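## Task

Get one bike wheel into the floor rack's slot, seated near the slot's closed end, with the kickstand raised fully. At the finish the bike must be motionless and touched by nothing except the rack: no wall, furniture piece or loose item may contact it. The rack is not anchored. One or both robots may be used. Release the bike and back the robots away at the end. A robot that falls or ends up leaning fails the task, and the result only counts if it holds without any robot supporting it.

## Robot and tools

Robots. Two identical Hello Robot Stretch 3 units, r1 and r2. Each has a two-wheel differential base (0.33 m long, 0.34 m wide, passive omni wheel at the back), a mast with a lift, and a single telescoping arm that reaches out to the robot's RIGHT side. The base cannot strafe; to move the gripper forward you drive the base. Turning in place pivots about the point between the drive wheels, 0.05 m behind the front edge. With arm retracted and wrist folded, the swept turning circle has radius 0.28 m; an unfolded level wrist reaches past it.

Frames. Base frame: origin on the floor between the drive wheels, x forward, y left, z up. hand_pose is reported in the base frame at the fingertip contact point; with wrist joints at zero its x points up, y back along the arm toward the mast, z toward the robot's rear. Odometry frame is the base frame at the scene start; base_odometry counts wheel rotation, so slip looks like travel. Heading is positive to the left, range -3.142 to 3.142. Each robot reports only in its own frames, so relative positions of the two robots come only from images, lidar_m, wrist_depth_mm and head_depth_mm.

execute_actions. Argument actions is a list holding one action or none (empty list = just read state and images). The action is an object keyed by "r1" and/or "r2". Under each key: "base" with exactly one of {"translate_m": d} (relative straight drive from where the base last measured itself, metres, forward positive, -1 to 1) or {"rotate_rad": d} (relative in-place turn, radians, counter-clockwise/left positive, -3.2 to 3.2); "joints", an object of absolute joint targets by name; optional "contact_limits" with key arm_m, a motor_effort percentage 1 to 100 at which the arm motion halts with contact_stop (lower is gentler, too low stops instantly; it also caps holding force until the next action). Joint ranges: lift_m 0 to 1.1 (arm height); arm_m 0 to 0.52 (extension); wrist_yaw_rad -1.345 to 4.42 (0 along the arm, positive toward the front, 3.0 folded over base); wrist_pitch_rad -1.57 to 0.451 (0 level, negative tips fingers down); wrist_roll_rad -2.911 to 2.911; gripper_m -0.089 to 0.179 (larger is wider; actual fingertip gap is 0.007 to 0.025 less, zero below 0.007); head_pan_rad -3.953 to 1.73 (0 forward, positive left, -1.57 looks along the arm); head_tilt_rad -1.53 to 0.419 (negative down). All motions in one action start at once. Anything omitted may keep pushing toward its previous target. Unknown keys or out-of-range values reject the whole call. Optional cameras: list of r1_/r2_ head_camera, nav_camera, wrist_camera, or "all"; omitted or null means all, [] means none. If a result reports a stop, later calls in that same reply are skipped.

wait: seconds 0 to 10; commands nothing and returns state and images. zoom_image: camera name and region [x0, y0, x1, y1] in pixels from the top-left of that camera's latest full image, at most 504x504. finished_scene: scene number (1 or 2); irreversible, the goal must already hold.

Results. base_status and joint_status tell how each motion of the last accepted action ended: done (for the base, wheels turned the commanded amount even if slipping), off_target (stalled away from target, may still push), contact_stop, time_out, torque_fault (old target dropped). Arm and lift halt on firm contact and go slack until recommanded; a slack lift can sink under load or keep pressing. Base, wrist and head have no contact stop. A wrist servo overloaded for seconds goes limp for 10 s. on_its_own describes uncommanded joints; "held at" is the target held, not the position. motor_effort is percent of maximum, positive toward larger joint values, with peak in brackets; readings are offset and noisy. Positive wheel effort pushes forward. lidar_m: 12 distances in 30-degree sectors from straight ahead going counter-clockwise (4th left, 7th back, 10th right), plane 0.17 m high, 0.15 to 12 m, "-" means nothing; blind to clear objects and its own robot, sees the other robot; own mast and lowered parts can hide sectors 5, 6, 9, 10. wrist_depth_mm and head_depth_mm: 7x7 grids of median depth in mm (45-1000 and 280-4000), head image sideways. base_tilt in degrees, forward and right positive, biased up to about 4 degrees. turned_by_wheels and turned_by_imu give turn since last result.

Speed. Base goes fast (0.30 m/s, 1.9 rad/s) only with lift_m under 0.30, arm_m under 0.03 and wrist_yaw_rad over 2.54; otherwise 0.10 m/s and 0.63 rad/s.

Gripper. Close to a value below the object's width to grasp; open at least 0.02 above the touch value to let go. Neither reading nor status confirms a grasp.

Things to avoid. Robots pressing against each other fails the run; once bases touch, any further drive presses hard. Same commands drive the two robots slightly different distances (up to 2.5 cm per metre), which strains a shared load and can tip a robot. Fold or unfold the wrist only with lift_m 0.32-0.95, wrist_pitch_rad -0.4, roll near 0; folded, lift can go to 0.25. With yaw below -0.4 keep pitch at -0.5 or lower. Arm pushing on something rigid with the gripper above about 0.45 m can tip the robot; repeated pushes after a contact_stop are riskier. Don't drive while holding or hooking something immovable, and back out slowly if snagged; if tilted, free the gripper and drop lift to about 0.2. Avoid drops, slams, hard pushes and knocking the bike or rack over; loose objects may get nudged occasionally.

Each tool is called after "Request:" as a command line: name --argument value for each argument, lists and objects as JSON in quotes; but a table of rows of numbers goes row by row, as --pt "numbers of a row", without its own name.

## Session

Request:
execute_actions --actions '[]'

Scene clock: 0.00 s.
r1.base_odometry: x=+0.000 y=+0.000 heading=+0.000 (m, m, rad; r1's odometry frame)
r1.turned_by_wheels: +0.000 (rad since the last result)
r1.turned_by_imu: +0.000 (rad since the last result)
r1.base_tilt: forward=-0.4 right=+1.5 (deg)
r1.lidar_m: 1.87 2.77 3.54 3.79 3.56 3.43 1.57 1.23 1.21 1.30 1.77 1.74
r1.head_depth_mm: 1751 1740 1730 1720 1707 1718 1705 / 1844 1858 1852 1849 1828 1828 1822 / 1942 2001 1990 1987 1961 1972 1955 / 2004 2162 2153 2126 2145 2124 2083 / 2010 2358 2334 2319 2325 2308 2242 / 2044 2560 2549 2556 2545 2552 2198 / 2049 2804 2843 2805 2822 2747 2201
r1.base_status: not commanded
r1.joint_positions: lift_m=+0.565 arm_m=+0.002 wrist_yaw_rad=+2.943 wrist_pitch_rad=-0.348 wrist_roll_rad=-0.015 gripper_m=+0.037 head_pan_rad=+0.018 head_tilt_rad=-0.018
r1.joint_status: not commanded
r1.motor_effort: left_wheel=+0 right_wheel=+0 lift_m=+26 arm_m=+0 wrist_yaw_rad=+1 wrist_pitch_rad=+8 wrist_roll_rad=+0 gripper_m=+1 head_pan_rad=+0 head_tilt_rad=+3 (%)
r1.hand_pose: x=+0.0246 y=+0.0815 z=+0.5934 quat_wxyz=(+0.191, +0.700, +0.054, +0.686) (m; r1's base frame)
r1.wrist_depth_mm: - - - - - - - / - - - - - - - / - - - - - - - / - - - - - - - / - - - - - - - / 910 881 - 866 817 837 850 / 771 782 752 733 741 723 717
r2.base_odometry: x=+0.000 y=+0.000 heading=+0.000 (m, m, rad; r2's odometry frame)
r2.turned_by_wheels: +0.000 (rad since the last result)
r2.turned_by_imu: +0.000 (rad since the last result)
r2.base_tilt: forward=-1.5 right=-2.3 (deg)
r2.lidar_m: 1.81 3.64 3.71 2.54 2.84 1.75 1.20 1.12 1.14 1.47 1.38 1.41
r2.head_depth_mm: 1639 1617 1602 1598 1575 1554 1549 / 1776 1812 1777 1771 1757 1732 1701 / 1861 2041 2033 1999 1980 1956 1923 / 1879 2310 2310 2280 2265 2227 2142 / 1896 2685 2719 2705 2633 2612 2265 / 1923 2872 3343 3239 3200 3032 2272 / 1942 2935 3668 3658 3635 3376 2242
r2.base_status: not commanded
r2.joint_positions: lift_m=+0.587 arm_m=+0.000 wrist_yaw_rad=+3.021 wrist_pitch_rad=-0.476 wrist_roll_rad=+0.001 gripper_m=+0.037 head_pan_rad=-0.004 head_tilt_rad=+0.011
r2.joint_status: not commanded
r2.motor_effort: left_wheel=+0 right_wheel=+1 lift_m=+25 arm_m=+0 wrist_yaw_rad=+0 wrist_pitch_rad=+4 wrist_roll_rad=+1 gripper_m=+0 head_pan_rad=-1 head_tilt_rad=+1 (%)
r2.hand_pose: x=+0.0049 y=+0.0706 z=+0.5866 quat_wxyz=(+0.208, +0.696, +0.125, +0.676) (m; r2's base frame)
r2.wrist_depth_mm: - - - - - - - / - - - - - - - / - - - - - - - / - - - - - - - / 996 972 976 993 - 984 968 / 842 845 813 826 856 839 830 / 707 717 - 717 697 718 731
pictures: r1_head_camera (sideways: a quarter turn clockwise sets it upright), r1_nav_camera (sideways: a quarter turn counterclockwise sets it upright), r1_wrist_camera, r2_head_camera (sideways: a quarter turn clockwise sets it upright), r2_nav_camera (sideways: a quarter turn counterclockwise sets it upright), r2_wrist_camera
Images, in order (width x height): r1_head_camera 896x504, r1_nav_camera 672x504, r1_wrist_camera 644x364, r2_head_camera 896x504, r2_nav_camera 672x504, r2_wrist_camera 644x364.

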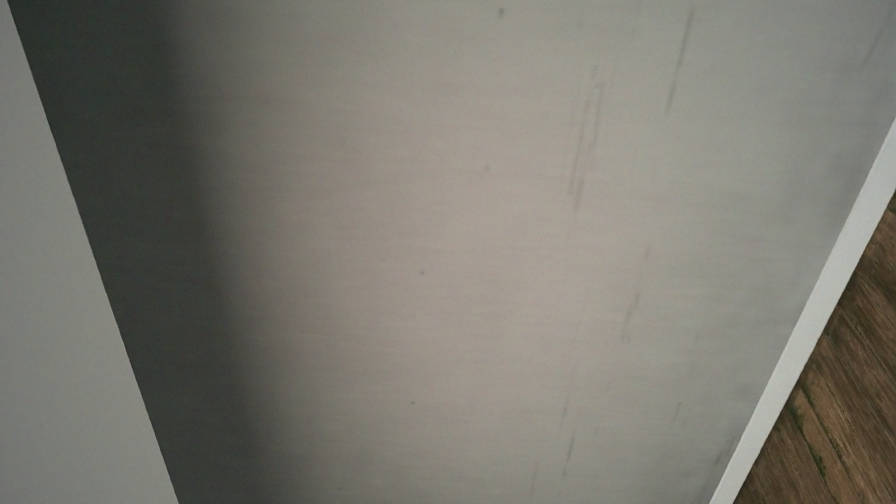

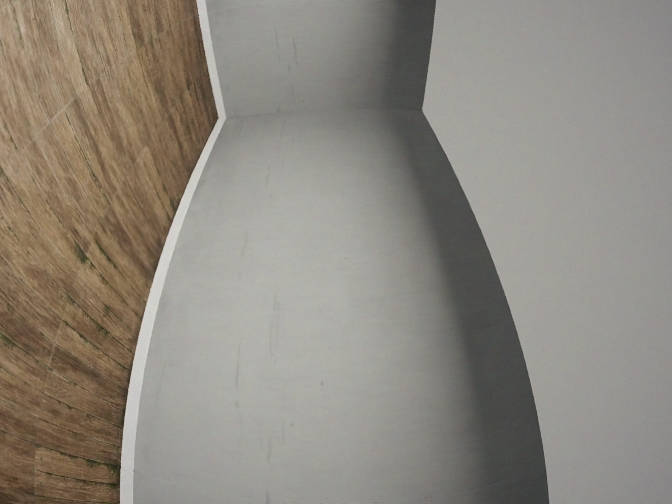

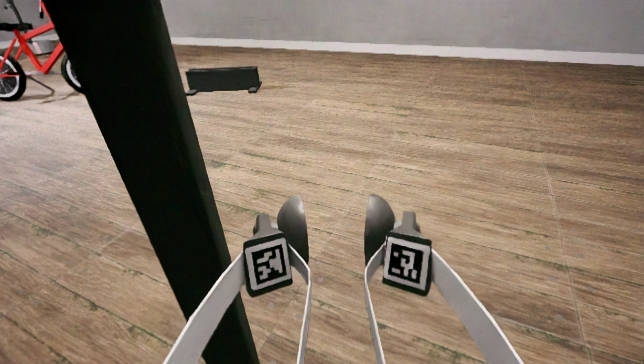

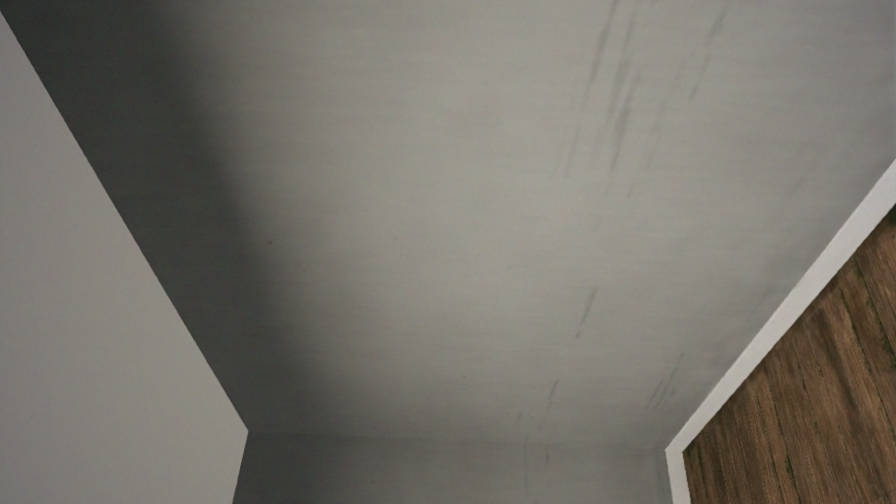

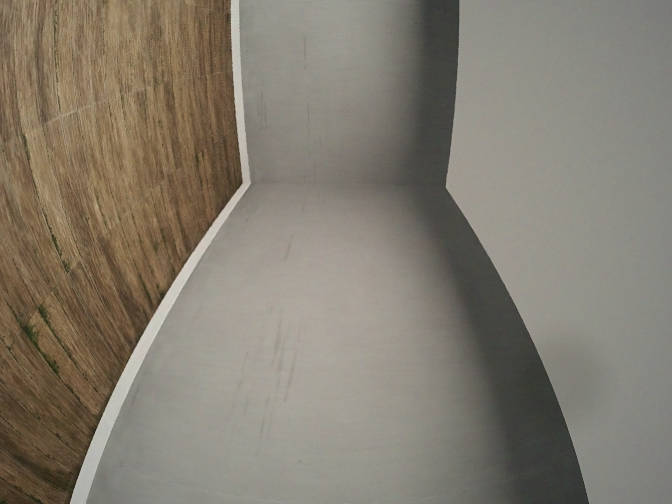

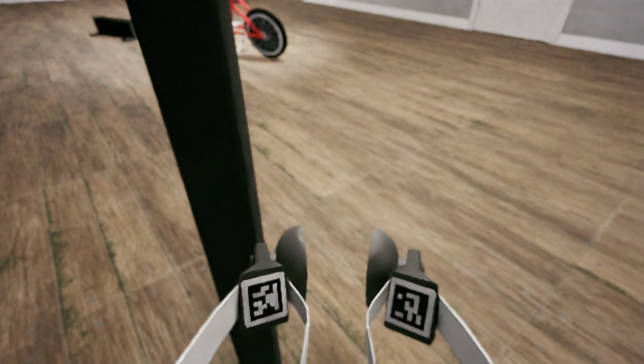

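Request:
execute_actions --actions '[{"r1": {"base": {"rotate_rad": 1.95}, "joints": {"lift_m": 0.26, "head_pan_rad": 0.0, "head_tilt_rad": -0.35}}, "r2": {"base": {"rotate_rad": 1.75}, "joints": {"lift_m": 0.26, "head_pan_rad": 0.0, "head_tilt_rad": -0.4}}}]' --cameras '["r1_head_camera", "r1_nav_camera", "r2_head_camera", "r2_nav_camera"]'

Scene clock: 10.53 s.
r1.base_odometry: x=+0.000 y=+0.000 heading=+1.950 (m, m, rad; r1's odometry frame)
r1.turned_by_wheels: +1.950 (rad since the last result)
r1.turned_by_imu: +1.917 (rad since the last result)
r1.base_tilt: forward=-0.5 right=+1.5 (deg)
r1.lidar_m: 2.99 3.49 1.84 1.28 1.21 1.23 1.62 1.74 1.78 2.33 3.54 3.61
r1.head_depth_mm: - - - - 2582 1918 1508 / - - - - 2599 1917 1513 / - - - - 2571 1914 1503 / - - - 3888 2539 1894 1494 / - - - 3247 2533 1890 1488 / - - - 3499 2506 1871 1479 / - - - 3775 2511 1861 1481
r1.base_status: done
r1.joint_positions: lift_m=+0.261 arm_m=+0.002 wrist_yaw_rad=+2.943 wrist_pitch_rad=-0.348 wrist_roll_rad=-0.015 gripper_m=+0.037 head_pan_rad=+0.007 head_tilt_rad=-0.346
r1.joint_status: all done
r1.motor_effort: left_wheel=-2(10) right_wheel=+2(5) lift_m=+9(24) arm_m=+0(0) wrist_yaw_rad=+0(1) wrist_pitch_rad=+8(7) wrist_roll_rad=+0(0) gripper_m=+0(0) head_pan_rad=-4(5) head_tilt_rad=-2(30) (%)
r1.hand_pose: x=+0.0246 y=+0.0815 z=+0.2896 quat_wxyz=(+0.191, +0.700, +0.054, +0.686) (m; r1's base frame)
r1.wrist_depth_mm: 881 - - - - - - / 937 - - - - - - / 962 - - - - 979 922 / 821 788 783 747 731 720 705 / 624 613 642 593 586 576 564 / 512 515 - 507 470 474 472 / 449 - - - 413 409 405
r2.base_odometry: x=+0.000 y=+0.000 heading=+1.750 (m, m, rad; r2's odometry frame)
r2.turned_by_wheels: +1.750 (rad since the last result)
r2.turned_by_imu: +1.755 (rad since the last result)
r2.base_tilt: forward=-1.5 right=-2.3 (deg)
r2.lidar_m: 2.55 3.26 1.47 1.14 1.13 1.20 1.41 1.38 1.48 2.17 3.62 3.88
r2.head_depth_mm: - - - 3534 2394 1808 1434 / - - - 3495 2348 1782 1444 / - - - 3511 2329 1765 1421 / - - - 2879 2295 1738 1412 / - - - 3119 2293 1744 1398 / - - - 3224 2298 1738 1393 / - - - 3292 2261 1714 1379
r2.base_status: done
r2.joint_positions: lift_m=+0.260 arm_m=+0.000 wrist_yaw_rad=+3.021 wrist_pitch_rad=-0.476 wrist_roll_rad=+0.001 gripper_m=+0.037 head_pan_rad=-0.004 head_tilt_rad=-0.395
r2.joint_status: all done
r2.motor_effort: left_wheel=-1(5) right_wheel=+3(9) lift_m=+18(24) arm_m=+0(0) wrist_yaw_rad=+0(1) wrist_pitch_rad=+4(4) wrist_roll_rad=+1(1) gripper_m=+0(0) head_pan_rad=+1(2) head_tilt_rad=-2(20) (%)
r2.hand_pose: x=+0.0049 y=+0.0705 z=+0.2601 quat_wxyz=(+0.209, +0.696, +0.125, +0.676) (m; r2's base frame)
r2.wrist_depth_mm: 838 891 - - - - - / 889 970 - - - - - / 843 836 827 854 842 853 838 / 649 642 - 649 661 646 657 / 526 533 533 550 548 539 535 / 463 - - - 466 450 453 / - - - - 382 393 396
pictures: r1_head_camera (sideways: a quarter turn clockwise sets it upright), r1_nav_camera (sideways: a quarter turn counterclockwise sets it upright), r2_head_camera (sideways: a quarter turn clockwise sets it upright), r2_nav_camera (sideways: a quarter turn counterclockwise sets it upright)
Images, in order (width x height): r1_head_camera 896x504, r1_nav_camera 672x504, r2_head_camera 896x504, r2_nav_camera 672x504.

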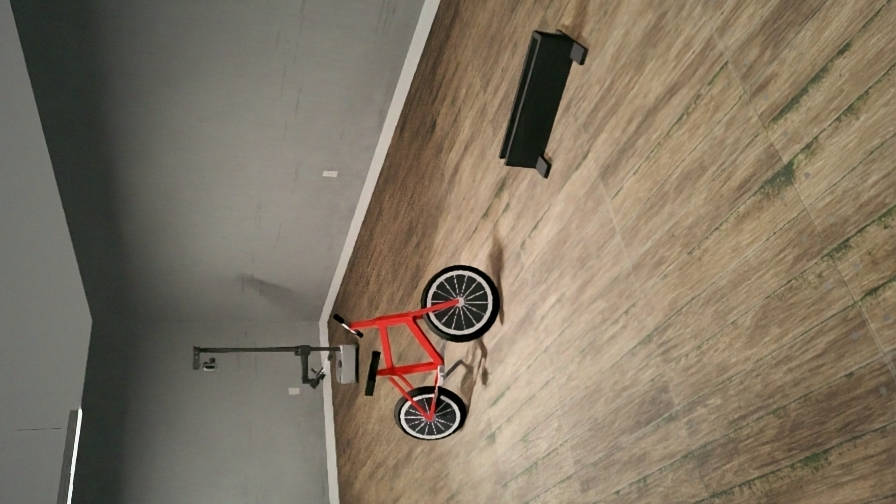

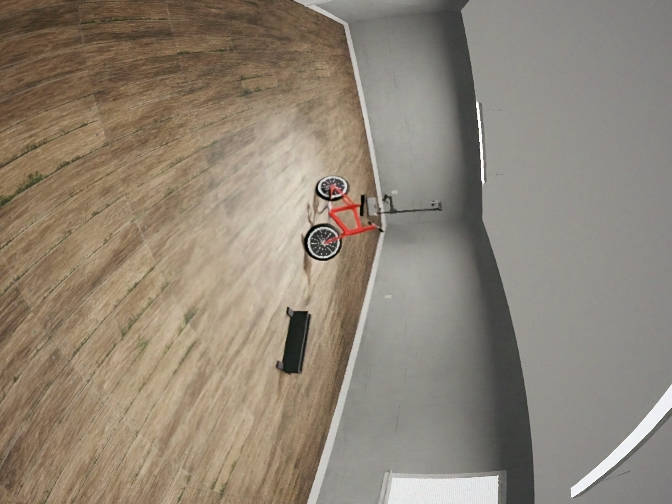

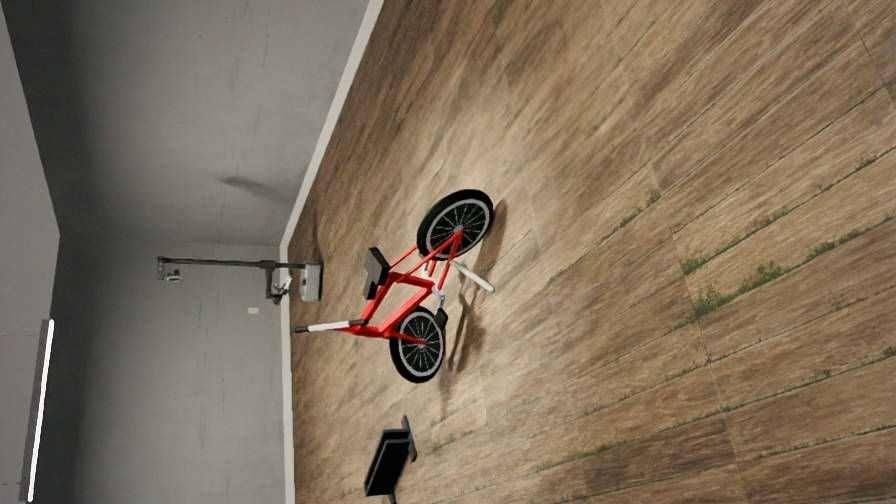

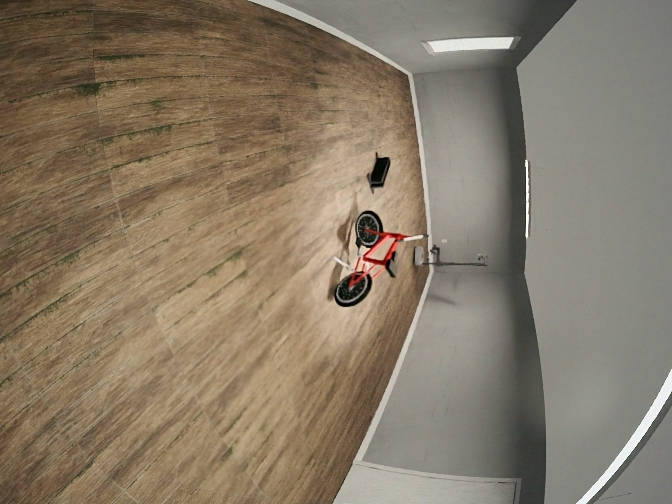

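Request:
zoom_image --camera "r1_head_camera" --region '[440, 10, 640, 200]'

Request:
zoom_image --camera "r2_head_camera" --region '[280, 170, 560, 504]'

Region (440, 10, 640, 200) of r1_head_camera's 896x504 image, scaled by 2.520, with more detail than that image has; it fills the top 479 rows of this view, and the rest is white.

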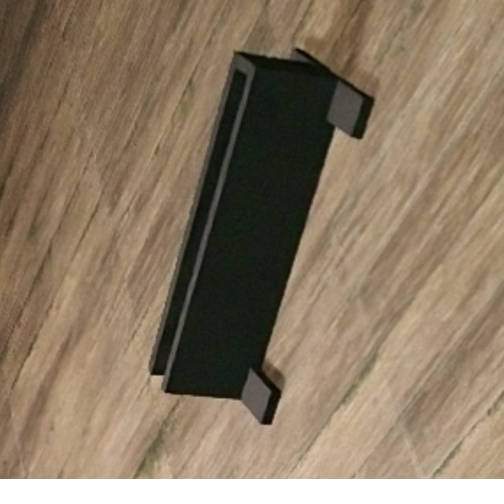

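Region (280, 170, 560, 504) of r2_head_camera's 896x504 image, scaled by 1.509, with more detail than that image has; it fills the left 423 columns of this view, and the rest is white.

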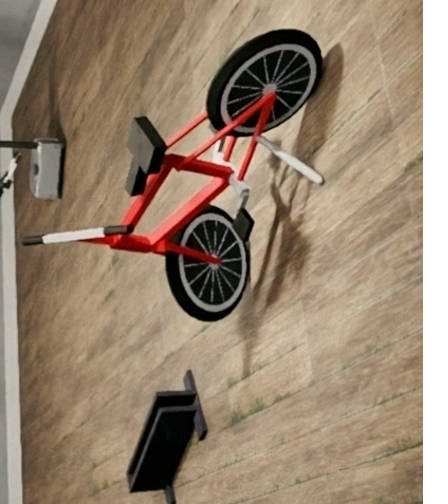

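Request:
execute_actions --actions '[{"r1": {"base": {"rotate_rad": 0.306}}, "r2": {"base": {"rotate_rad": 0.169}}}]' --cameras '[]'

Request:
execute_actions --actions '[{"r1": {"base": {"translate_m": 1.0}}, "r2": {"base": {"translate_m": 1.0}}}]' --cameras '[]'

Request:
execute_actions --actions '[{"r1": {"base": {"translate_m": 1.0}}, "r2": {"base": {"translate_m": 1.0}}}]' --cameras '[]'

Request:
execute_actions --actions '[{"r1": {"base": {"translate_m": 0.6}, "joints": {"head_pan_rad": -0.6, "head_tilt_rad": -0.8}}, "r2": {"base": {"translate_m": 0.25}, "joints": {"head_pan_rad": -0.8, "head_tilt_rad": -0.9}}}]' --cameras '["r1_head_camera", "r1_nav_camera", "r2_head_camera", "r2_nav_camera"]'

Scene clock: 109.87 s.
r1.base_odometry: x=+0.000 y=+0.000 heading=+2.256 (m, m, rad; r1's odometry frame)
r1.turned_by_wheels: +0.306 (rad since the last result)
r1.turned_by_imu: +0.300 (rad since the last result)
r1.base_tilt: forward=-0.4 right=+1.4 (deg)
r1.lidar_m: 3.00 2.53 1.42 1.21 1.21 1.38 1.74 1.75 1.99 3.38 3.54 3.08
r1.head_depth_mm: - - - - 2607 1927 1519 / - - - 3176 2593 1910 1519 / - - - 3542 2579 1903 1498 / - - - 3688 2559 1883 1505 / - - - 3916 2542 1879 1494 / - - - 3841 2511 1870 1485 / - - - 3839 2495 1869 1479
r1.base_status: done
r1.joint_positions: lift_m=+0.261 arm_m=+0.002 wrist_yaw_rad=+2.943 wrist_pitch_rad=-0.348 wrist_roll_rad=-0.015 gripper_m=+0.037 head_pan_rad=+0.007 head_tilt_rad=-0.346
r1.joint_status: not commanded
r1.motor_effort: left_wheel=-3(11) right_wheel=+2(7) lift_m=+9(9) arm_m=+0(0) wrist_yaw_rad=-1(0) wrist_pitch_rad=+8(8) wrist_roll_rad=+0(0) gripper_m=+0(1) head_pan_rad=-3(4) head_tilt_rad=-3(3) (%)
r1.hand_pose: x=+0.0246 y=+0.0815 z=+0.2896 quat_wxyz=(+0.191, +0.700, +0.054, +0.686) (m; r1's base frame)
r1.wrist_depth_mm: 911 - - - - - - / 960 - - - - - - / 992 - - - 987 958 919 / 831 785 762 754 734 723 708 / 625 616 631 597 598 566 560 / 510 508 - 509 470 477 476 / 454 - - - 414 411 404
r2.base_odometry: x=+0.000 y=+0.000 heading=+1.919 (m, m, rad; r2's odometry frame)
r2.turned_by_wheels: +0.169 (rad since the last result)
r2.turned_by_imu: +0.168 (rad since the last result)
r2.base_tilt: forward=-1.4 right=-2.4 (deg)
r2.lidar_m: 2.59 2.28 1.31 1.12 1.12 1.30 1.39 1.38 1.60 2.76 3.64 2.55
r2.head_depth_mm: - - - 3556 2411 1805 1441 / - - - 2938 2357 1786 1439 / - - - 3012 2347 1765 1415 / - - - 3203 2307 1764 1416 / - - - 3324 2308 1746 1407 / - - - 3266 2289 1718 1398 / - - - 3232 2257 1723 1391
r2.base_status: done
r2.joint_positions: lift_m=+0.260 arm_m=+0.000 wrist_yaw_rad=+3.021 wrist_pitch_rad=-0.476 wrist_roll_rad=+0.001 gripper_m=+0.037 head_pan_rad=-0.004 head_tilt_rad=-0.395
r2.joint_status: not commanded
r2.motor_effort: left_wheel=-2(6) right_wheel=+3(7) lift_m=+18(18) arm_m=+0(0) wrist_yaw_rad=+0(1) wrist_pitch_rad=+4(4) wrist_roll_rad=+1(1) gripper_m=+0(1) head_pan_rad=+1(2) head_tilt_rad=-2(2) (%)
r2.hand_pose: x=+0.0049 y=+0.0705 z=+0.2601 quat_wxyz=(+0.209, +0.696, +0.125, +0.676) (m; r2's base frame)
r2.wrist_depth_mm: 861 909 - - - - - / 916 - - - - - - / 843 839 841 847 840 857 840 / 647 656 - 644 647 651 656 / 530 533 537 555 547 536 544 / 466 - - - 466 455 452 / - - - - 385 391 393
pictures: none
No camera images: the call's "cameras" was empty. Leave "cameras" out to get every camera's image.

Scene clock: 114.97 s.
r1.base_odometry: x=-0.633 y=+0.775 heading=+2.256 (m, m, rad; r1's odometry frame)
r1.turned_by_wheels: +0.000 (rad since the last result)
r1.turned_by_imu: +0.006 (rad since the last result)
r1.base_tilt: forward=-0.5 right=+1.4 (deg)
r1.lidar_m: 2.02 3.05 1.73 1.49 1.49 1.70 2.70 2.69 3.09 3.28 3.27 2.03
r1.head_depth_mm: - - - 3782 2192 1924 1510 / - - - 3555 2349 1925 1505 / - - - - 2580 1907 1499 / - - - 3963 2557 1893 1496 / - - - 3876 2527 1884 1498 / - - - 3830 2511 1870 1484 / - - - 3852 2481 1860 1476
r1.base_status: done
r1.joint_positions: lift_m=+0.261 arm_m=+0.002 wrist_yaw_rad=+2.943 wrist_pitch_rad=-0.348 wrist_roll_rad=-0.015 gripper_m=+0.037 head_pan_rad=+0.007 head_tilt_rad=-0.347
r1.joint_status: not commanded
r1.motor_effort: left_wheel=-3(8) right_wheel=+2(7) lift_m=+9(10) arm_m=+0(0) wrist_yaw_rad=+0(0) wrist_pitch_rad=+7(8) wrist_roll_rad=+0(0) gripper_m=+0(0) head_pan_rad=-3(4) head_tilt_rad=-3(2) (%)
r1.hand_pose: x=+0.0246 y=+0.0815 z=+0.2896 quat_wxyz=(+0.191, +0.700, +0.054, +0.686) (m; r1's base frame)
r1.wrist_depth_mm: - - - - - - - / - - - - - - - / - - - 992 986 941 937 / 794 770 754 765 742 718 704 / 621 618 627 587 597 573 563 / 512 509 - 506 472 483 469 / 448 - - - 420 412 403
r2.base_odometry: x=-0.341 y=+0.940 heading=+1.919 (m, m, rad; r2's odometry frame)
r2.turned_by_wheels: +0.000 (rad since the last result)
r2.turned_by_imu: -0.002 (rad since the last result)
r2.base_tilt: forward=-1.5 right=-2.3 (deg)
r2.lidar_m: 1.80 2.82 1.61 1.39 1.39 1.60 2.35 2.34 2.71 3.37 3.35 1.61
r2.head_depth_mm: - - - 3498 1903 1798 1436 / - - - 3426 1970 1800 1437 / - - - 3016 2256 1771 1420 / - - - 3405 2294 1736 1406 / - - - 3353 2294 1731 1407 / - - - 3117 2257 1725 1378 / - - - 3266 2256 1725 1384
r2.base_status: done
r2.joint_positions: lift_m=+0.260 arm_m=+0.000 wrist_yaw_rad=+3.021 wrist_pitch_rad=-0.476 wrist_roll_rad=+0.001 gripper_m=+0.037 head_pan_rad=-0.004 head_tilt_rad=-0.396
r2.joint_status: not commanded
r2.motor_effort: left_wheel=-1(5) right_wheel=+2(8) lift_m=+19(18) arm_m=+0(0) wrist_yaw_rad=+1(0) wrist_pitch_rad=+4(4) wrist_roll_rad=+1(1) gripper_m=+0(0) head_pan_rad=+1(2) head_tilt_rad=-1(2) (%)
r2.hand_pose: x=+0.0049 y=+0.0705 z=+0.2601 quat_wxyz=(+0.209, +0.696, +0.125, +0.676) (m; r2's base frame)
r2.wrist_depth_mm: - - - - - - - / - - - - - - - / 827 827 842 846 836 833 838 / 641 654 - 654 656 654 652 / 534 536 532 553 547 540 527 / 464 - - - 469 455 451 / - - - - 384 394 399
pictures: none
No camera images: the call's "cameras" was empty. Leave "cameras" out to get every camera's image.

Scene clock: 120.07 s.
r1.base_odometry: x=-1.265 y=+1.549 heading=+2.256 (m, m, rad; r1's odometry frame)
r1.turned_by_wheels: +0.000 (rad since the last result)
r1.turned_by_imu: +0.006 (rad since the last result)
r1.base_tilt: forward=-0.5 right=+1.5 (deg)
r1.lidar_m: 1.40 3.58 2.04 1.76 1.75 2.02 3.48 3.64 3.49 3.00 3.00 1.09
r1.head_depth_mm: - - - - 2300 1927 1520 / - - - - 2488 1619 1509 / - - - 3977 2558 1718 1509 / - - - 3902 2555 1829 1500 / - - - 3912 2525 1868 1483 / - - - 3817 2531 1872 1483 / - - - 3822 2485 1860 1469
r1.base_status: done
r1.joint_positions: lift_m=+0.261 arm_m=+0.002 wrist_yaw_rad=+2.943 wrist_pitch_rad=-0.348 wrist_roll_rad=-0.015 gripper_m=+0.037 head_pan_rad=+0.007 head_tilt_rad=-0.347
r1.joint_status: not commanded
r1.motor_effort: left_wheel=-3(8) right_wheel=+2(6) lift_m=+9(10) arm_m=+0(0) wrist_yaw_rad=-1(1) wrist_pitch_rad=+8(7) wrist_roll_rad=-1(1) gripper_m=+0(1) head_pan_rad=-3(3) head_tilt_rad=-2(2) (%)
r1.hand_pose: x=+0.0246 y=+0.0815 z=+0.2896 quat_wxyz=(+0.191, +0.700, +0.054, +0.686) (m; r1's base frame)
r1.wrist_depth_mm: - - - - - - - / - - - - - - - / - - - - 970 949 931 / 789 798 756 744 746 722 696 / 625 612 633 597 595 576 565 / 512 508 - 513 469 479 468 / 446 - - - 417 413 409
r2.base_odometry: x=-0.682 y=+1.880 heading=+1.919 (m, m, rad; r2's odometry frame)
r2.turned_by_wheels: +0.000 (rad since the last result)
r2.turned_by_imu: -0.002 (rad since the last result)
r2.base_tilt: forward=-1.4 right=-2.3 (deg)
r2.lidar_m: 0.87 3.36 1.93 1.66 1.65 1.91 3.29 3.32 3.63 3.09 0.80 0.81
r2.head_depth_mm: - - - 2389 2325 1797 1041 / - - - 3536 2356 1725 1345 / - - - 3381 2252 1280 1419 / - - - 3372 2328 1765 1412 / - - - 3320 2303 1757 1407 / - - - 3296 2111 1742 1395 / - - - 3256 2187 1709 1377
r2.base_status: done
r2.joint_positions: lift_m=+0.260 arm_m=+0.000 wrist_yaw_rad=+3.021 wrist_pitch_rad=-0.476 wrist_roll_rad=+0.001 gripper_m=+0.037 head_pan_rad=-0.004 head_tilt_rad=-0.396
r2.joint_status: not commanded
r2.motor_effort: left_wheel=-1(5) right_wheel=+3(7) lift_m=+19(19) arm_m=+0(0) wrist_yaw_rad=+0(0) wrist_pitch_rad=+4(4) wrist_roll_rad=+1(1) gripper_m=+1(0) head_pan_rad=+0(1) head_tilt_rad=-2(2) (%)
r2.hand_pose: x=+0.0049 y=+0.0705 z=+0.2601 quat_wxyz=(+0.209, +0.696, +0.125, +0.676) (m; r2's base frame)
r2.wrist_depth_mm: - - - - - - - / - - - - - - - / 831 821 827 834 831 853 867 / 649 648 - 646 651 650 656 / 527 530 533 555 551 532 540 / 464 - - - 460 450 452 / - - - - 385 392 396
pictures: none
No camera images: the call's "cameras" was empty. Leave "cameras" out to get every camera's image.

Scene clock: 123.70 s.
r1.base_odometry: x=-1.644 y=+2.014 heading=+2.255 (m, m, rad; r1's odometry frame)
r1.turned_by_wheels: +0.000 (rad since the last result)
r1.turned_by_imu: +0.003 (rad since the last result)
r1.base_tilt: forward=-0.4 right=+1.5 (deg)
r1.lidar_m: 0.87 3.88 2.21 1.92 1.92 2.22 3.82 4.21 3.32 2.85 0.62 0.82
r1.head_depth_mm: 2727 2903 2287 1841 1258 1293 1161 / 2903 3013 2289 1736 1153 1236 1159 / 3014 2857 2272 1736 1472 1322 1155 / 3437 1771 1836 1733 1434 1319 1157 / 3691 2982 1904 1190 1425 1318 1158 / 3995 2906 2252 1810 1360 1309 1154 / - 2933 2244 1810 1425 1309 1150
r1.base_status: done
r1.joint_positions: lift_m=+0.261 arm_m=+0.002 wrist_yaw_rad=+2.943 wrist_pitch_rad=-0.348 wrist_roll_rad=-0.015 gripper_m=+0.037 head_pan_rad=-0.593 head_tilt_rad=-0.791
r1.joint_status: all done
r1.motor_effort: left_wheel=-2(8) right_wheel=+2(7) lift_m=+9(9) arm_m=+0(0) wrist_yaw_rad=-1(0) wrist_pitch_rad=+7(8) wrist_roll_rad=-1(0) gripper_m=+0(1) head_pan_rad=-3(40) head_tilt_rad=-6(40) (%)
r1.hand_pose: x=+0.0246 y=+0.0815 z=+0.2896 quat_wxyz=(+0.191, +0.700, +0.054, +0.686) (m; r1's base frame)
r1.wrist_depth_mm: - - - - - - - / - - - - - - - / - - - 998 997 951 919 / 809 760 760 753 729 712 702 / 620 609 626 590 592 566 567 / 519 508 - 510 471 486 473 / 454 - - - 417 408 405
r2.base_odometry: x=-0.767 y=+2.115 heading=+1.918 (m, m, rad; r2's odometry frame)
r2.turned_by_wheels: +0.000 (rad since the last result)
r2.turned_by_imu: -0.001 (rad since the last result)
r2.base_tilt: forward=-1.5 right=-2.4 (deg)
r2.lidar_m: 0.80 3.48 2.01 1.72 1.72 1.99 3.41 3.55 3.55 0.75 0.62 0.60
r2.head_depth_mm: 2697 2513 2025 1682 1439 1274 1134 / 2904 2456 1992 1684 1367 1267 1128 / 2899 2422 1982 1664 1226 1257 1149 / 2985 2416 1942 950 1253 1256 1119 / 3096 2305 1850 1652 1370 1246 1116 / 2927 1592 1797 1632 1330 1241 1115 / 3039 2194 1827 1099 1392 1228 1106
r2.base_status: done
r2.joint_positions: lift_m=+0.260 arm_m=+0.000 wrist_yaw_rad=+3.021 wrist_pitch_rad=-0.476 wrist_roll_rad=+0.001 gripper_m=+0.037 head_pan_rad=-0.793 head_tilt_rad=-0.889
r2.joint_status: all done
r2.motor_effort: left_wheel=-1(6) right_wheel=+2(9) lift_m=+19(19) arm_m=+0(0) wrist_yaw_rad=+0(0) wrist_pitch_rad=+4(4) wrist_roll_rad=+1(1) gripper_m=+0(0) head_pan_rad=-3(26) head_tilt_rad=-4(23) (%)
r2.hand_pose: x=+0.0049 y=+0.0705 z=+0.2601 quat_wxyz=(+0.209, +0.696, +0.125, +0.676) (m; r2's base frame)
r2.wrist_depth_mm: - - - - - - - / - - - - - - - / 819 839 830 851 827 850 840 / 643 639 - 652 642 660 647 / 534 532 531 555 545 534 537 / 466 - - - 471 456 457 / - - - - 383 391 393
pictures: r1_head_camera (sideways: a quarter turn clockwise sets it upright), r1_nav_camera (sideways: a quarter turn counterclockwise sets it upright), r2_head_camera (sideways: a quarter turn clockwise sets it upright), r2_nav_camera (sideways: a quarter turn counterclockwise sets it upright)
Images, in order (width x height): r1_head_camera 896x504, r1_nav_camera 672x504, r2_head_camera 896x504, r2_nav_camera 672x504.

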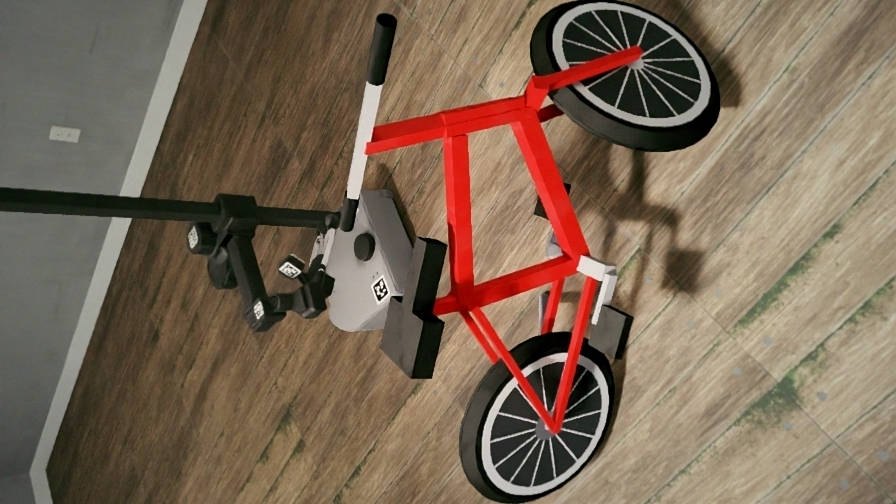

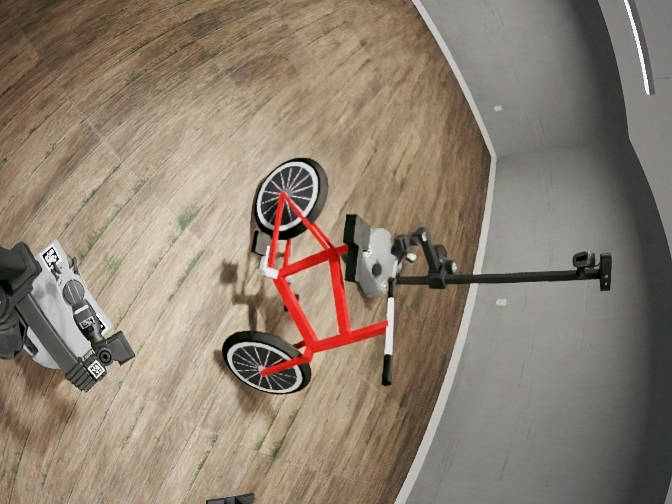

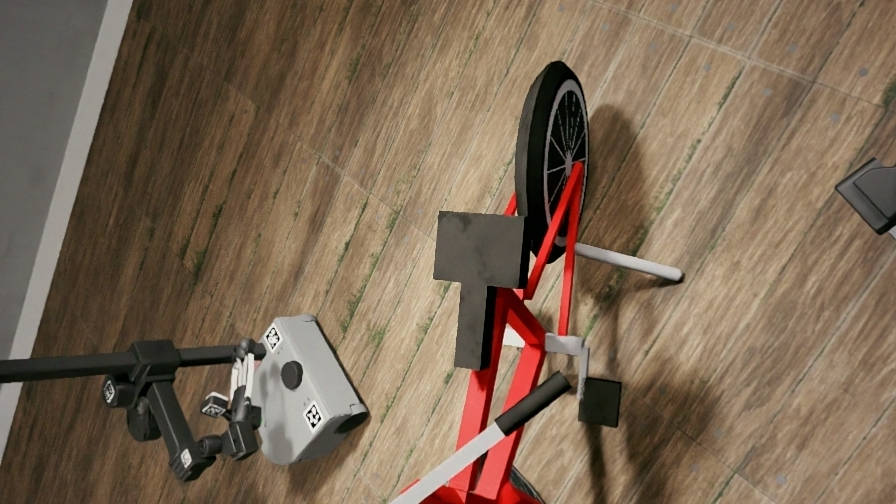

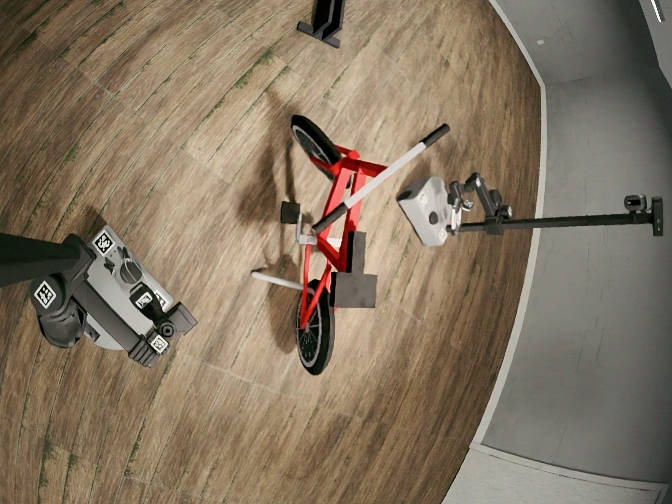

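Request:
execute_actions --actions '[{"r1": {"base": {"translate_m": 0.28}}, "r2": {"base": {"rotate_rad": 0.74}, "joints": {"head_pan_rad": -1.57, "head_tilt_rad": -0.95}}}]' --cameras '[]'

Request:
execute_actions --actions '[{"r1": {"base": {"rotate_rad": 0.63}, "joints": {"lift_m": 0.75, "head_pan_rad": -1.57, "head_tilt_rad": -0.95}}, "r2": {"joints": {"lift_m": 0.33, "arm_m": 0.12}}}]' --cameras '[]'

Request:
execute_actions --actions '[{"r1": {"joints": {"wrist_yaw_rad": 0.0, "wrist_pitch_rad": -0.4, "gripper_m": 0.11}}}]' --cameras '[]'

Request:
execute_actions --actions '[{"r1": {"joints": {"wrist_pitch_rad": -1.55, "wrist_roll_rad": 1.57, "arm_m": 0.42}}}]' --cameras '["r1_head_camera", "r1_wrist_camera", "r2_head_camera"]'

Scene clock: 151.60 s.
r1.base_odometry: x=-1.822 y=+2.231 heading=+2.255 (m, m, rad; r1's odometry frame)
r1.turned_by_wheels: +0.000 (rad since the last result)
r1.turned_by_imu: +0.001 (rad since the last result)
r1.base_tilt: forward=-0.4 right=+1.4 (deg)
r1.lidar_m: 0.65 4.01 2.28 1.99 1.99 2.30 3.97 4.49 3.23 0.50 0.53 0.57
r1.head_depth_mm: 2646 2810 2280 1835 1475 1254 1125 / 2847 2968 2267 1787 1500 1250 1163 / 2960 2821 1629 1628 1023 1249 1163 / 3360 2956 1511 1601 1103 1136 1157 / 3595 2936 2266 1823 1532 1211 1156 / 3888 2935 2249 1820 1168 1246 1157 / - 2918 2256 1810 1519 1312 1154
r1.base_status: done
r1.joint_positions: lift_m=+0.261 arm_m=+0.002 wrist_yaw_rad=+2.943 wrist_pitch_rad=-0.348 wrist_roll_rad=-0.015 gripper_m=+0.037 head_pan_rad=-0.593 head_tilt_rad=-0.791
r1.joint_status: not commanded
r1.motor_effort: left_wheel=-2(8) right_wheel=+2(6) lift_m=+9(9) arm_m=+0(0) wrist_yaw_rad=-1(1) wrist_pitch_rad=+8(8) wrist_roll_rad=+0(0) gripper_m=+1(0) head_pan_rad=-3(3) head_tilt_rad=-5(6) (%)
r1.hand_pose: x=+0.0246 y=+0.0815 z=+0.2896 quat_wxyz=(+0.191, +0.700, +0.054, +0.686) (m; r1's base frame)
r1.wrist_depth_mm: - - - - - - - / - - - - - - - / - - - - 958 964 906 / 800 767 777 761 744 714 700 / 620 620 625 591 596 574 561 / 510 510 - 508 463 483 469 / 452 - - - 413 408 404
r2.base_odometry: x=-0.767 y=+2.115 heading=+2.658 (m, m, rad; r2's odometry frame)
r2.turned_by_wheels: +0.740 (rad since the last result)
r2.turned_by_imu: +0.740 (rad since the last result)
r2.base_tilt: forward=-1.5 right=-2.3 (deg)
r2.lidar_m: 2.59 1.82 1.72 1.76 2.31 3.55 3.64 3.19 0.66 0.62 0.60 0.82
r2.head_depth_mm: 2636 2278 1880 1614 1407 1254 1131 / 2724 2265 1888 1611 1359 1250 1118 / 2800 2238 1871 1593 1348 1241 1166 / 2800 2165 1822 951 1340 1237 - / 2586 1438 1643 1090 1378 1229 1103 / 2703 2013 1676 1522 1337 1230 1097 / 2674 2155 1796 1123 1369 1220 1101
r2.base_status: done
r2.joint_positions: lift_m=+0.260 arm_m=+0.000 wrist_yaw_rad=+3.021 wrist_pitch_rad=-0.476 wrist_roll_rad=+0.001 gripper_m=+0.037 head_pan_rad=-1.563 head_tilt_rad=-0.938
r2.joint_status: all done
r2.motor_effort: left_wheel=-1(6) right_wheel=+3(8) lift_m=+19(19) arm_m=+0(0) wrist_yaw_rad=+0(0) wrist_pitch_rad=+4(4) wrist_roll_rad=+1(1) gripper_m=+1(0) head_pan_rad=-2(25) head_tilt_rad=-4(8) (%)
r2.hand_pose: x=+0.0049 y=+0.0705 z=+0.2601 quat_wxyz=(+0.209, +0.696, +0.125, +0.676) (m; r2's base frame)
r2.wrist_depth_mm: - - - - - - - / - - - - - - - / 822 823 842 838 825 841 848 / 651 653 - 654 651 649 656 / 532 531 532 562 545 532 530 / 468 - - - 468 450 452 / - - - - 382 393 396
pictures: none
No camera images: the call's "cameras" was empty. Leave "cameras" out to get every camera's image.

Scene clock: 156.90 s.
r1.base_odometry: x=-1.822 y=+2.231 heading=+2.885 (m, m, rad; r1's odometry frame)
r1.turned_by_wheels: +0.630 (rad since the last result)
r1.turned_by_imu: +0.618 (rad since the last result)
r1.base_tilt: forward=-0.3 right=+1.4 (deg)
r1.lidar_m: 3.43 2.16 1.99 2.00 2.45 4.46 4.51 3.05 0.50 0.61 0.57 0.70
r1.head_depth_mm: 2504 2248 1864 1609 1334 - - / 2551 2254 1881 1574 1129 - 1138 / 2624 2247 1777 1509 1379 - 1155 / 2691 2223 1823 1538 1282 - - / 2768 2217 1776 1014 1217 1210 1122 / 2688 2062 1526 970 1176 1248 1118 / 2702 1331 1726 1563 1126 1240 1115
r1.base_status: done
r1.joint_positions: lift_m=+0.749 arm_m=+0.002 wrist_yaw_rad=+2.943 wrist_pitch_rad=-0.348 wrist_roll_rad=-0.015 gripper_m=+0.037 head_pan_rad=-1.563 head_tilt_rad=-0.939
r1.joint_status: all done
r1.motor_effort: left_wheel=-2(12) right_wheel=+2(7) lift_m=+41(42) arm_m=+0(0) wrist_yaw_rad=+0(0) wrist_pitch_rad=+8(8) wrist_roll_rad=+0(0) gripper_m=+0(0) head_pan_rad=-4(44) head_tilt_rad=-6(27) (%)
r1.hand_pose: x=+0.0246 y=+0.0815 z=+0.7780 quat_wxyz=(+0.191, +0.700, +0.054, +0.686) (m; r1's base frame)
r1.wrist_depth_mm: - - - - - - - / - - - - - - - / - - - - - - - / - - - - - - - / - - - - - - - / - - - - - - - / 976 993 922 915 931 945 919
r2.base_odometry: x=-0.767 y=+2.115 heading=+2.658 (m, m, rad; r2's odometry frame)
r2.turned_by_wheels: +0.000 (rad since the last result)
r2.turned_by_imu: -0.001 (rad since the last result)
r2.base_tilt: forward=-1.4 right=-2.3 (deg)
r2.lidar_m: 2.58 1.82 1.72 1.76 2.32 3.54 3.64 3.18 0.66 0.62 0.60 0.82
r2.head_depth_mm: 2673 2281 1892 1627 1410 1246 1127 / 2721 2239 1870 1608 1367 1254 1123 / 2818 2259 1853 1592 1355 1273 - / 2734 2234 1857 946 1331 1218 - / 2483 2134 1638 1092 1374 1215 1126 / 2634 2185 1627 1528 1330 1214 1101 / 2676 2143 1808 1130 1376 1211 1103
r2.base_status: not commanded
r2.joint_positions: lift_m=+0.330 arm_m=+0.120 wrist_yaw_rad=+3.021 wrist_pitch_rad=-0.476 wrist_roll_rad=+0.001 gripper_m=+0.037 head_pan_rad=-1.563 head_tilt_rad=-0.938
r2.joint_status: all done
r2.motor_effort: left_wheel=-1(2) right_wheel=+2(3) lift_m=+31(32) arm_m=+7(8) wrist_yaw_rad=+0(0) wrist_pitch_rad=+4(4) wrist_roll_rad=+1(1) gripper_m=+0(0) head_pan_rad=-3(2) head_tilt_rad=-4(4) (%)
r2.hand_pose: x=+0.0049 y=-0.0495 z=+0.3294 quat_wxyz=(+0.209, +0.696, +0.125, +0.676) (m; r2's base frame)
r2.wrist_depth_mm: - - - - - - - / - - - - - - - / 972 995 982 - - - - / 760 771 777 766 768 772 775 / 624 646 - 679 648 632 637 / 526 - - - 548 541 528 / 463 - - - 451 463 466
pictures: none
No camera images: the call's "cameras" was empty. Leave "cameras" out to get every camera's image.

Scene clock: 159.40 s.
r1.base_odometry: x=-1.822 y=+2.231 heading=+2.885 (m, m, rad; r1's odometry frame)
r1.turned_by_wheels: +0.000 (rad since the last result)
r1.turned_by_imu: +0.000 (rad since the last result)
r1.base_tilt: forward=-0.4 right=+1.4 (deg)
r1.lidar_m: 3.43 2.16 1.99 2.00 2.45 4.48 4.50 3.05 0.50 0.61 0.57 0.70
r1.head_depth_mm: 2516 2263 1873 1607 1331 - - / 2524 2270 1876 1587 1114 - - / 2621 2240 1787 1542 1375 - - / 2723 2239 1822 1569 1239 1242 1133 / 2762 2233 1785 1013 1213 1221 1122 / 2678 2066 1524 975 1171 1241 1114 / 2700 1327 1741 1568 1127 1240 1114
r1.base_status: not commanded
r1.joint_positions: lift_m=+0.749 arm_m=+0.002 wrist_yaw_rad=+0.003 wrist_pitch_rad=-0.412 wrist_roll_rad=-0.015 gripper_m=+0.110 head_pan_rad=-1.563 head_tilt_rad=-0.939
r1.joint_status: all done
r1.motor_effort: left_wheel=-2(3) right_wheel=+2(2) lift_m=+41(41) arm_m=+0(0) wrist_yaw_rad=-3(4) wrist_pitch_rad=+5(7) wrist_roll_rad=+0(0) gripper_m=+0(81) head_pan_rad=-3(4) head_tilt_rad=-8(7) (%)
r1.hand_pose: x=-0.0208 y=-0.3719 z=+0.7632 quat_wxyz=(+0.698, +0.147, -0.686, -0.143) (m; r1's base frame)
r1.wrist_depth_mm: - - - - - - - / - - - - - - - / - - - - - - - / - - - - - - - / - - 540 568 - - - / - - 607 - 620 953 - / 611 603 782 652 868 831 878
r2.base_odometry: x=-0.767 y=+2.115 heading=+2.658 (m, m, rad; r2's odometry frame)
r2.turned_by_wheels: +0.000 (rad since the last result)
r2.turned_by_imu: +0.000 (rad since the last result)
r2.base_tilt: forward=-1.4 right=-2.2 (deg)
r2.lidar_m: 2.59 1.81 1.72 1.76 2.32 3.56 3.62 3.19 0.66 0.62 0.60 0.82
r2.head_depth_mm: 2698 2306 1912 1616 1419 1254 1127 / 2770 2245 1863 1606 1354 1253 1123 / 2831 2234 1868 1592 1354 1258 - / 2725 2239 1850 948 1352 1228 - / 2679 2125 1639 1093 1375 1216 1121 / 946 2161 1629 1533 1330 1223 1104 / 2682 2123 1821 1123 1370 1216 1093
r2.base_status: not commanded
r2.joint_positions: lift_m=+0.330 arm_m=+0.120 wrist_yaw_rad=+3.021 wrist_pitch_rad=-0.476 wrist_roll_rad=+0.001 gripper_m=+0.037 head_pan_rad=-1.563 head_tilt_rad=-0.938
r2.joint_status: not commanded
r2.motor_effort: left_wheel=-1(2) right_wheel=+3(3) lift_m=+31(31) arm_m=+6(7) wrist_yaw_rad=+0(1) wrist_pitch_rad=+4(4) wrist_roll_rad=+1(1) gripper_m=+0(0) head_pan_rad=-3(3) head_tilt_rad=-4(4) (%)
r2.hand_pose: x=+0.0049 y=-0.0495 z=+0.3294 quat_wxyz=(+0.209, +0.696, +0.125, +0.676) (m; r2's base frame)
r2.wrist_depth_mm: - - - - - - - / - - - - - - - / 979 971 990 - - - - / 767 764 765 771 773 766 771 / 624 653 - 669 643 633 634 / 534 - - - 555 532 535 / 467 - - - 449 461 462
pictures: none
No camera images: the call's "cameras" was empty. Leave "cameras" out to get every camera's image.

Scene clock: 163.67 s.
r1.base_odometry: x=-1.822 y=+2.231 heading=+2.885 (m, m, rad; r1's odometry frame)
r1.turned_by_wheels: +0.000 (rad since the last result)
r1.turned_by_imu: +0.000 (rad since the last result)
r1.base_tilt: forward=-0.3 right=+1.4 (deg)
r1.lidar_m: 3.44 2.16 1.99 2.00 2.45 4.48 4.52 3.06 0.50 0.61 0.57 0.70
r1.head_depth_mm: 2510 2264 1914 1640 - - - / 2555 2382 - 1324 1112 1234 1141 / 2611 - 1342 1115 1376 1243 1144 / 2708 2232 1821 1532 1328 1240 1148 / 2759 2233 1804 1015 1212 1218 1122 / 2699 2056 1518 974 1173 1246 1117 / 2682 1337 1739 1566 1125 1233 1119
r1.base_status: not commanded
r1.joint_positions: lift_m=+0.749 arm_m=+0.420 wrist_yaw_rad=+0.001 wrist_pitch_rad=-1.539 wrist_roll_rad=+1.565 gripper_m=+0.110 head_pan_rad=-1.563 head_tilt_rad=-0.939
r1.joint_status: all done
r1.motor_effort: left_wheel=-2(2) right_wheel=+2(2) lift_m=+42(42) arm_m=+4(6) wrist_yaw_rad=-2(2) wrist_pitch_rad=-5(5) wrist_roll_rad=+2(2) gripper_m=+1(2) head_pan_rad=-4(3) head_tilt_rad=-8(8) (%)
r1.hand_pose: x=-0.0216 y=-0.5483 z=+0.6310 quat_wxyz=(+0.003, +0.002, -0.718, -0.696) (m; r1's base frame)
r1.wrist_depth_mm: 767 764 360 476 735 722 - / 480 216 392 763 774 775 - / 166 812 436 780 784 794 - / 853 821 634 640 807 820 793 / 866 873 348 831 621 846 823 / 719 776 324 627 886 853 858 / 756 944 321 568 921 869 867
r2.base_odometry: x=-0.767 y=+2.115 heading=+2.658 (m, m, rad; r2's odometry frame)
r2.turned_by_wheels: +0.000 (rad since the last result)
r2.turned_by_imu: -0.001 (rad since the last result)
r2.base_tilt: forward=-1.5 right=-2.2 (deg)
r2.lidar_m: 2.58 1.81 1.72 1.76 2.32 3.55 3.62 3.18 0.66 0.62 0.60 0.82
r2.head_depth_mm: 2649 2257 1878 1614 1413 1243 1129 / 2730 2240 1879 1604 1353 1238 1118 / 2769 2239 1849 1598 1349 1272 - / 2763 2195 1846 947 1362 1212 - / 2677 2141 1649 1087 1381 1213 1122 / 2741 2180 1588 1527 1330 1223 1105 / 2573 759 1772 1134 1362 1219 1094
r2.base_status: not commanded
r2.joint_positions: lift_m=+0.330 arm_m=+0.120 wrist_yaw_rad=+3.021 wrist_pitch_rad=-0.476 wrist_roll_rad=+0.001 gripper_m=+0.037 head_pan_rad=-1.563 head_tilt_rad=-0.938
r2.joint_status: not commanded
r2.motor_effort: left_wheel=-2(2) right_wheel=+2(3) lift_m=+31(31) arm_m=+7(7) wrist_yaw_rad=+0(1) wrist_pitch_rad=+4(4) wrist_roll_rad=+1(1) gripper_m=+1(0) head_pan_rad=-3(2) head_tilt_rad=-4(4) (%)
r2.hand_pose: x=+0.0049 y=-0.0495 z=+0.3294 quat_wxyz=(+0.209, +0.696, +0.125, +0.676) (m; r2's base frame)
r2.wrist_depth_mm: - - - - - - - / - - - - - - - / 964 969 976 - - - - / 760 769 766 756 775 755 781 / 622 651 - 685 632 623 632 / 534 - - - 550 535 540 / 461 - - - 450 466 466
pictures: r1_head_camera (sideways: a quarter turn clockwise sets it upright), r1_wrist_camera, r2_head_camera (sideways: a quarter turn clockwise sets it upright)
Images, in order (width x height): r1_head_camera 896x504, r1_wrist_camera 644x364, r2_head_camera 896x504.

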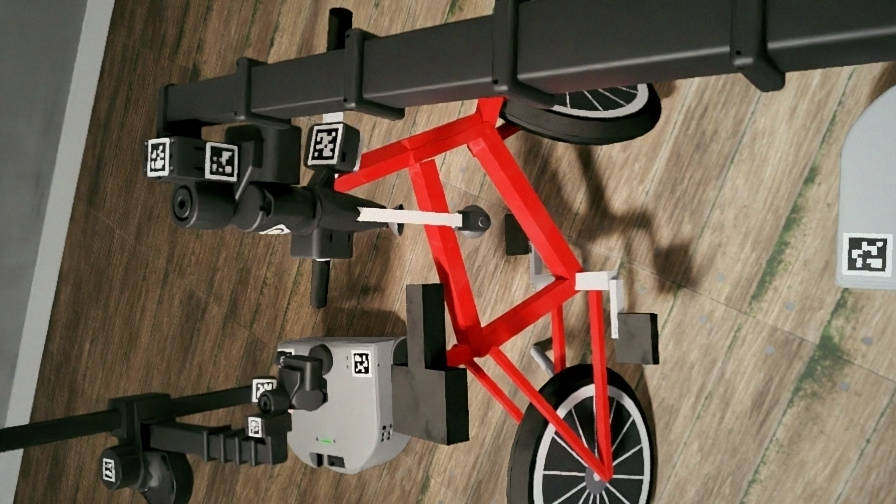

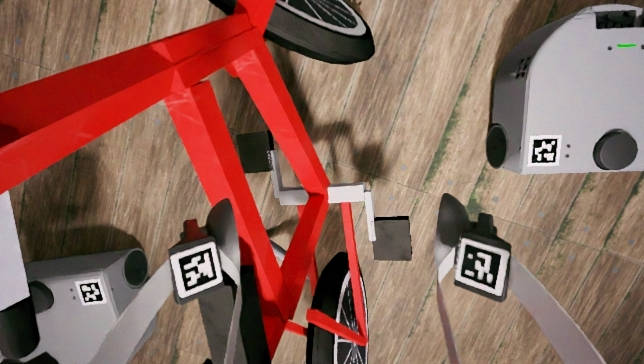

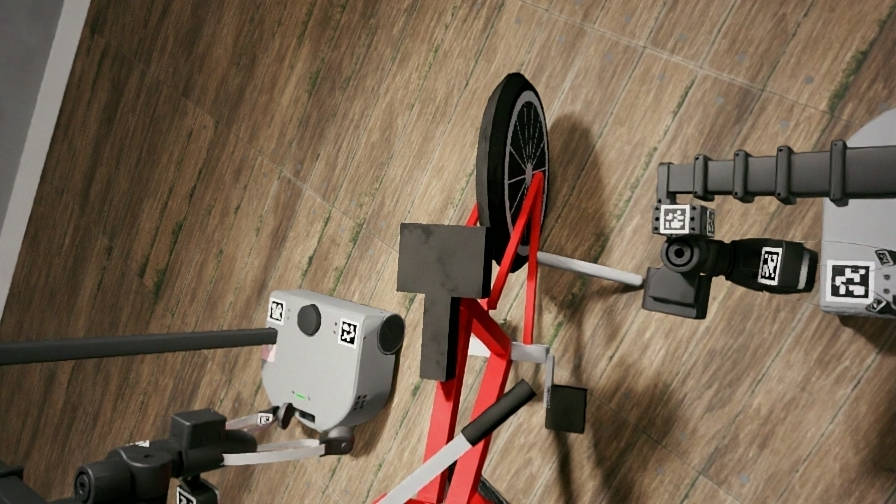

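Request:
execute_actions --actions '[{"r1": {"base": {"translate_m": 0.05}}, "r2": {"joints": {"arm_m": 0.4}, "contact_limits": {"arm_m": 12}}}]' --cameras '["r1_head_camera"]'

Scene clock: 184.57 s.
r1.base_odometry: x=-1.870 y=+2.243 heading=+2.885 (m, m, rad; r1's odometry frame)
r1.turned_by_wheels: +0.000 (rad since the last result)
r1.turned_by_imu: +0.000 (rad since the last result)
r1.base_tilt: forward=-0.4 right=+1.4 (deg)
r1.lidar_m: 3.42 2.14 1.97 1.99 2.43 4.52 4.56 3.07 0.52 0.61 0.55 0.70
r1.head_depth_mm: 2528 2247 1931 1639 - - - / 2551 2395 - 1031 1343 1247 1140 / 2627 - 1784 1537 1359 1247 1144 / 2721 2236 1845 1506 1253 1244 1149 / 2760 2231 1712 1007 1323 1225 1119 / 2595 1373 1130 1509 1134 1238 1114 / 2808 2111 1812 1583 1121 1241 1115
r1.base_status: done
r1.joint_positions: lift_m=+0.749 arm_m=+0.420 wrist_yaw_rad=+0.001 wrist_pitch_rad=-1.539 wrist_roll_rad=+1.565 gripper_m=+0.110 head_pan_rad=-1.563 head_tilt_rad=-0.939
r1.joint_status: not commanded
r1.motor_effort: left_wheel=-2(3) right_wheel=+2(6) lift_m=+42(42) arm_m=+4(4) wrist_yaw_rad=-1(0) wrist_pitch_rad=-6(5) wrist_roll_rad=+2(2) gripper_m=+0(1) head_pan_rad=-3(3) head_tilt_rad=-7(8) (%)
r1.hand_pose: x=-0.0216 y=-0.5483 z=+0.6310 quat_wxyz=(+0.003, +0.002, -0.718, -0.696) (m; r1's base frame)
r1.wrist_depth_mm: 164 215 367 533 729 724 - / 785 776 406 756 761 756 - / 817 834 321 780 775 788 - / 867 848 809 593 803 800 793 / 887 857 353 656 828 827 824 / 718 752 312 563 865 889 827 / 755 360 311 540 908 886 868
r2.base_odometry: x=-0.767 y=+2.115 heading=+2.658 (m, m, rad; r2's odometry frame)
r2.turned_by_wheels: +0.000 (rad since the last result)
r2.turned_by_imu: -0.001 (rad since the last result)
r2.base_tilt: forward=-1.4 right=-2.3 (deg)
r2.lidar_m: 2.59 1.81 1.71 1.76 2.32 3.55 3.62 3.19 0.66 0.62 0.60 0.82
r2.head_depth_mm: 2692 2277 1885 1622 1417 1257 1126 / 2731 2252 1883 1622 1355 1241 1124 / 2780 2250 1853 1602 1362 1250 - / 2782 2184 1833 939 1362 1228 1140 / 2657 2156 1619 1088 1361 1231 1120 / 2709 772 1600 1514 1330 1225 1108 / 653 778 1789 1179 1368 1212 1101
r2.base_status: not commanded
r2.joint_positions: lift_m=+0.330 arm_m=+0.343 wrist_yaw_rad=+3.032 wrist_pitch_rad=-0.477 wrist_roll_rad=+0.001 gripper_m=+0.037 head_pan_rad=-1.563 head_tilt_rad=-0.938
r2.joint_status: arm_m contact_stop (moved +0.224 of +0.280)
r2.on_its_own: arm_m is slack since a contact_stop, until your next command for it (your +0.400 is given up); wrist_yaw_rad is at rest, and its effort (-13) is outside its rest range (-12 to +12)
r2.motor_effort: left_wheel=-3(3) right_wheel=+9(10) lift_m=+31(31) arm_m=+0(12) wrist_yaw_rad=-13(13) wrist_pitch_rad=+5(5) wrist_roll_rad=+1(1) gripper_m=+1(0) head_pan_rad=-3(3) head_tilt_rad=-4(4) (%)
r2.contact_limits: arm_m 12 (drawing in: default 30, maximum 49; extending or still: default 42, maximum 68)
r2.hand_pose: x=+0.0024 y=-0.2728 z=+0.3293 quat_wxyz=(+0.205, +0.695, +0.129, +0.677) (m; r2's base frame)
r2.wrist_depth_mm: - - - - - - - / - - - - - - - / 982 982 - - - - - / 766 766 - 766 773 763 768 / 625 649 - - 644 626 632 / 535 536 - - 555 531 536 / 460 463 - - 451 460 471
pictures: r1_head_camera (sideways: a quarter turn clockwise sets it upright)
Images, in order (width x height): r1_head_camera 896x504.

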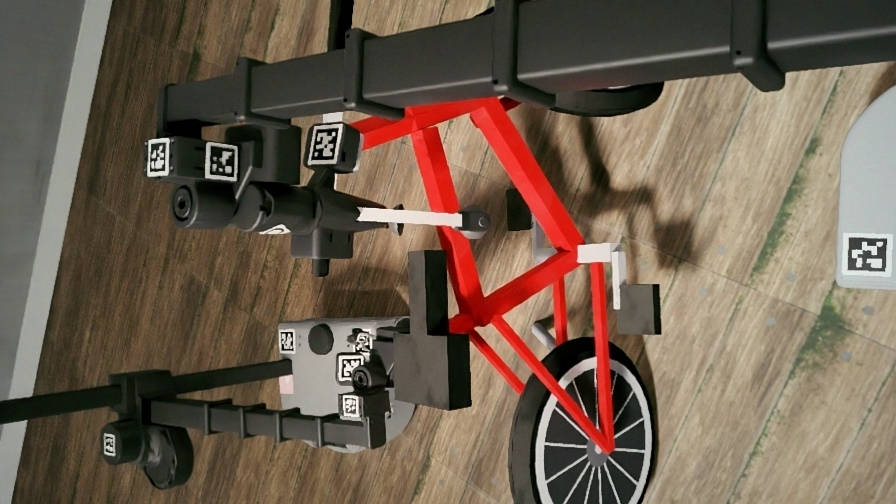

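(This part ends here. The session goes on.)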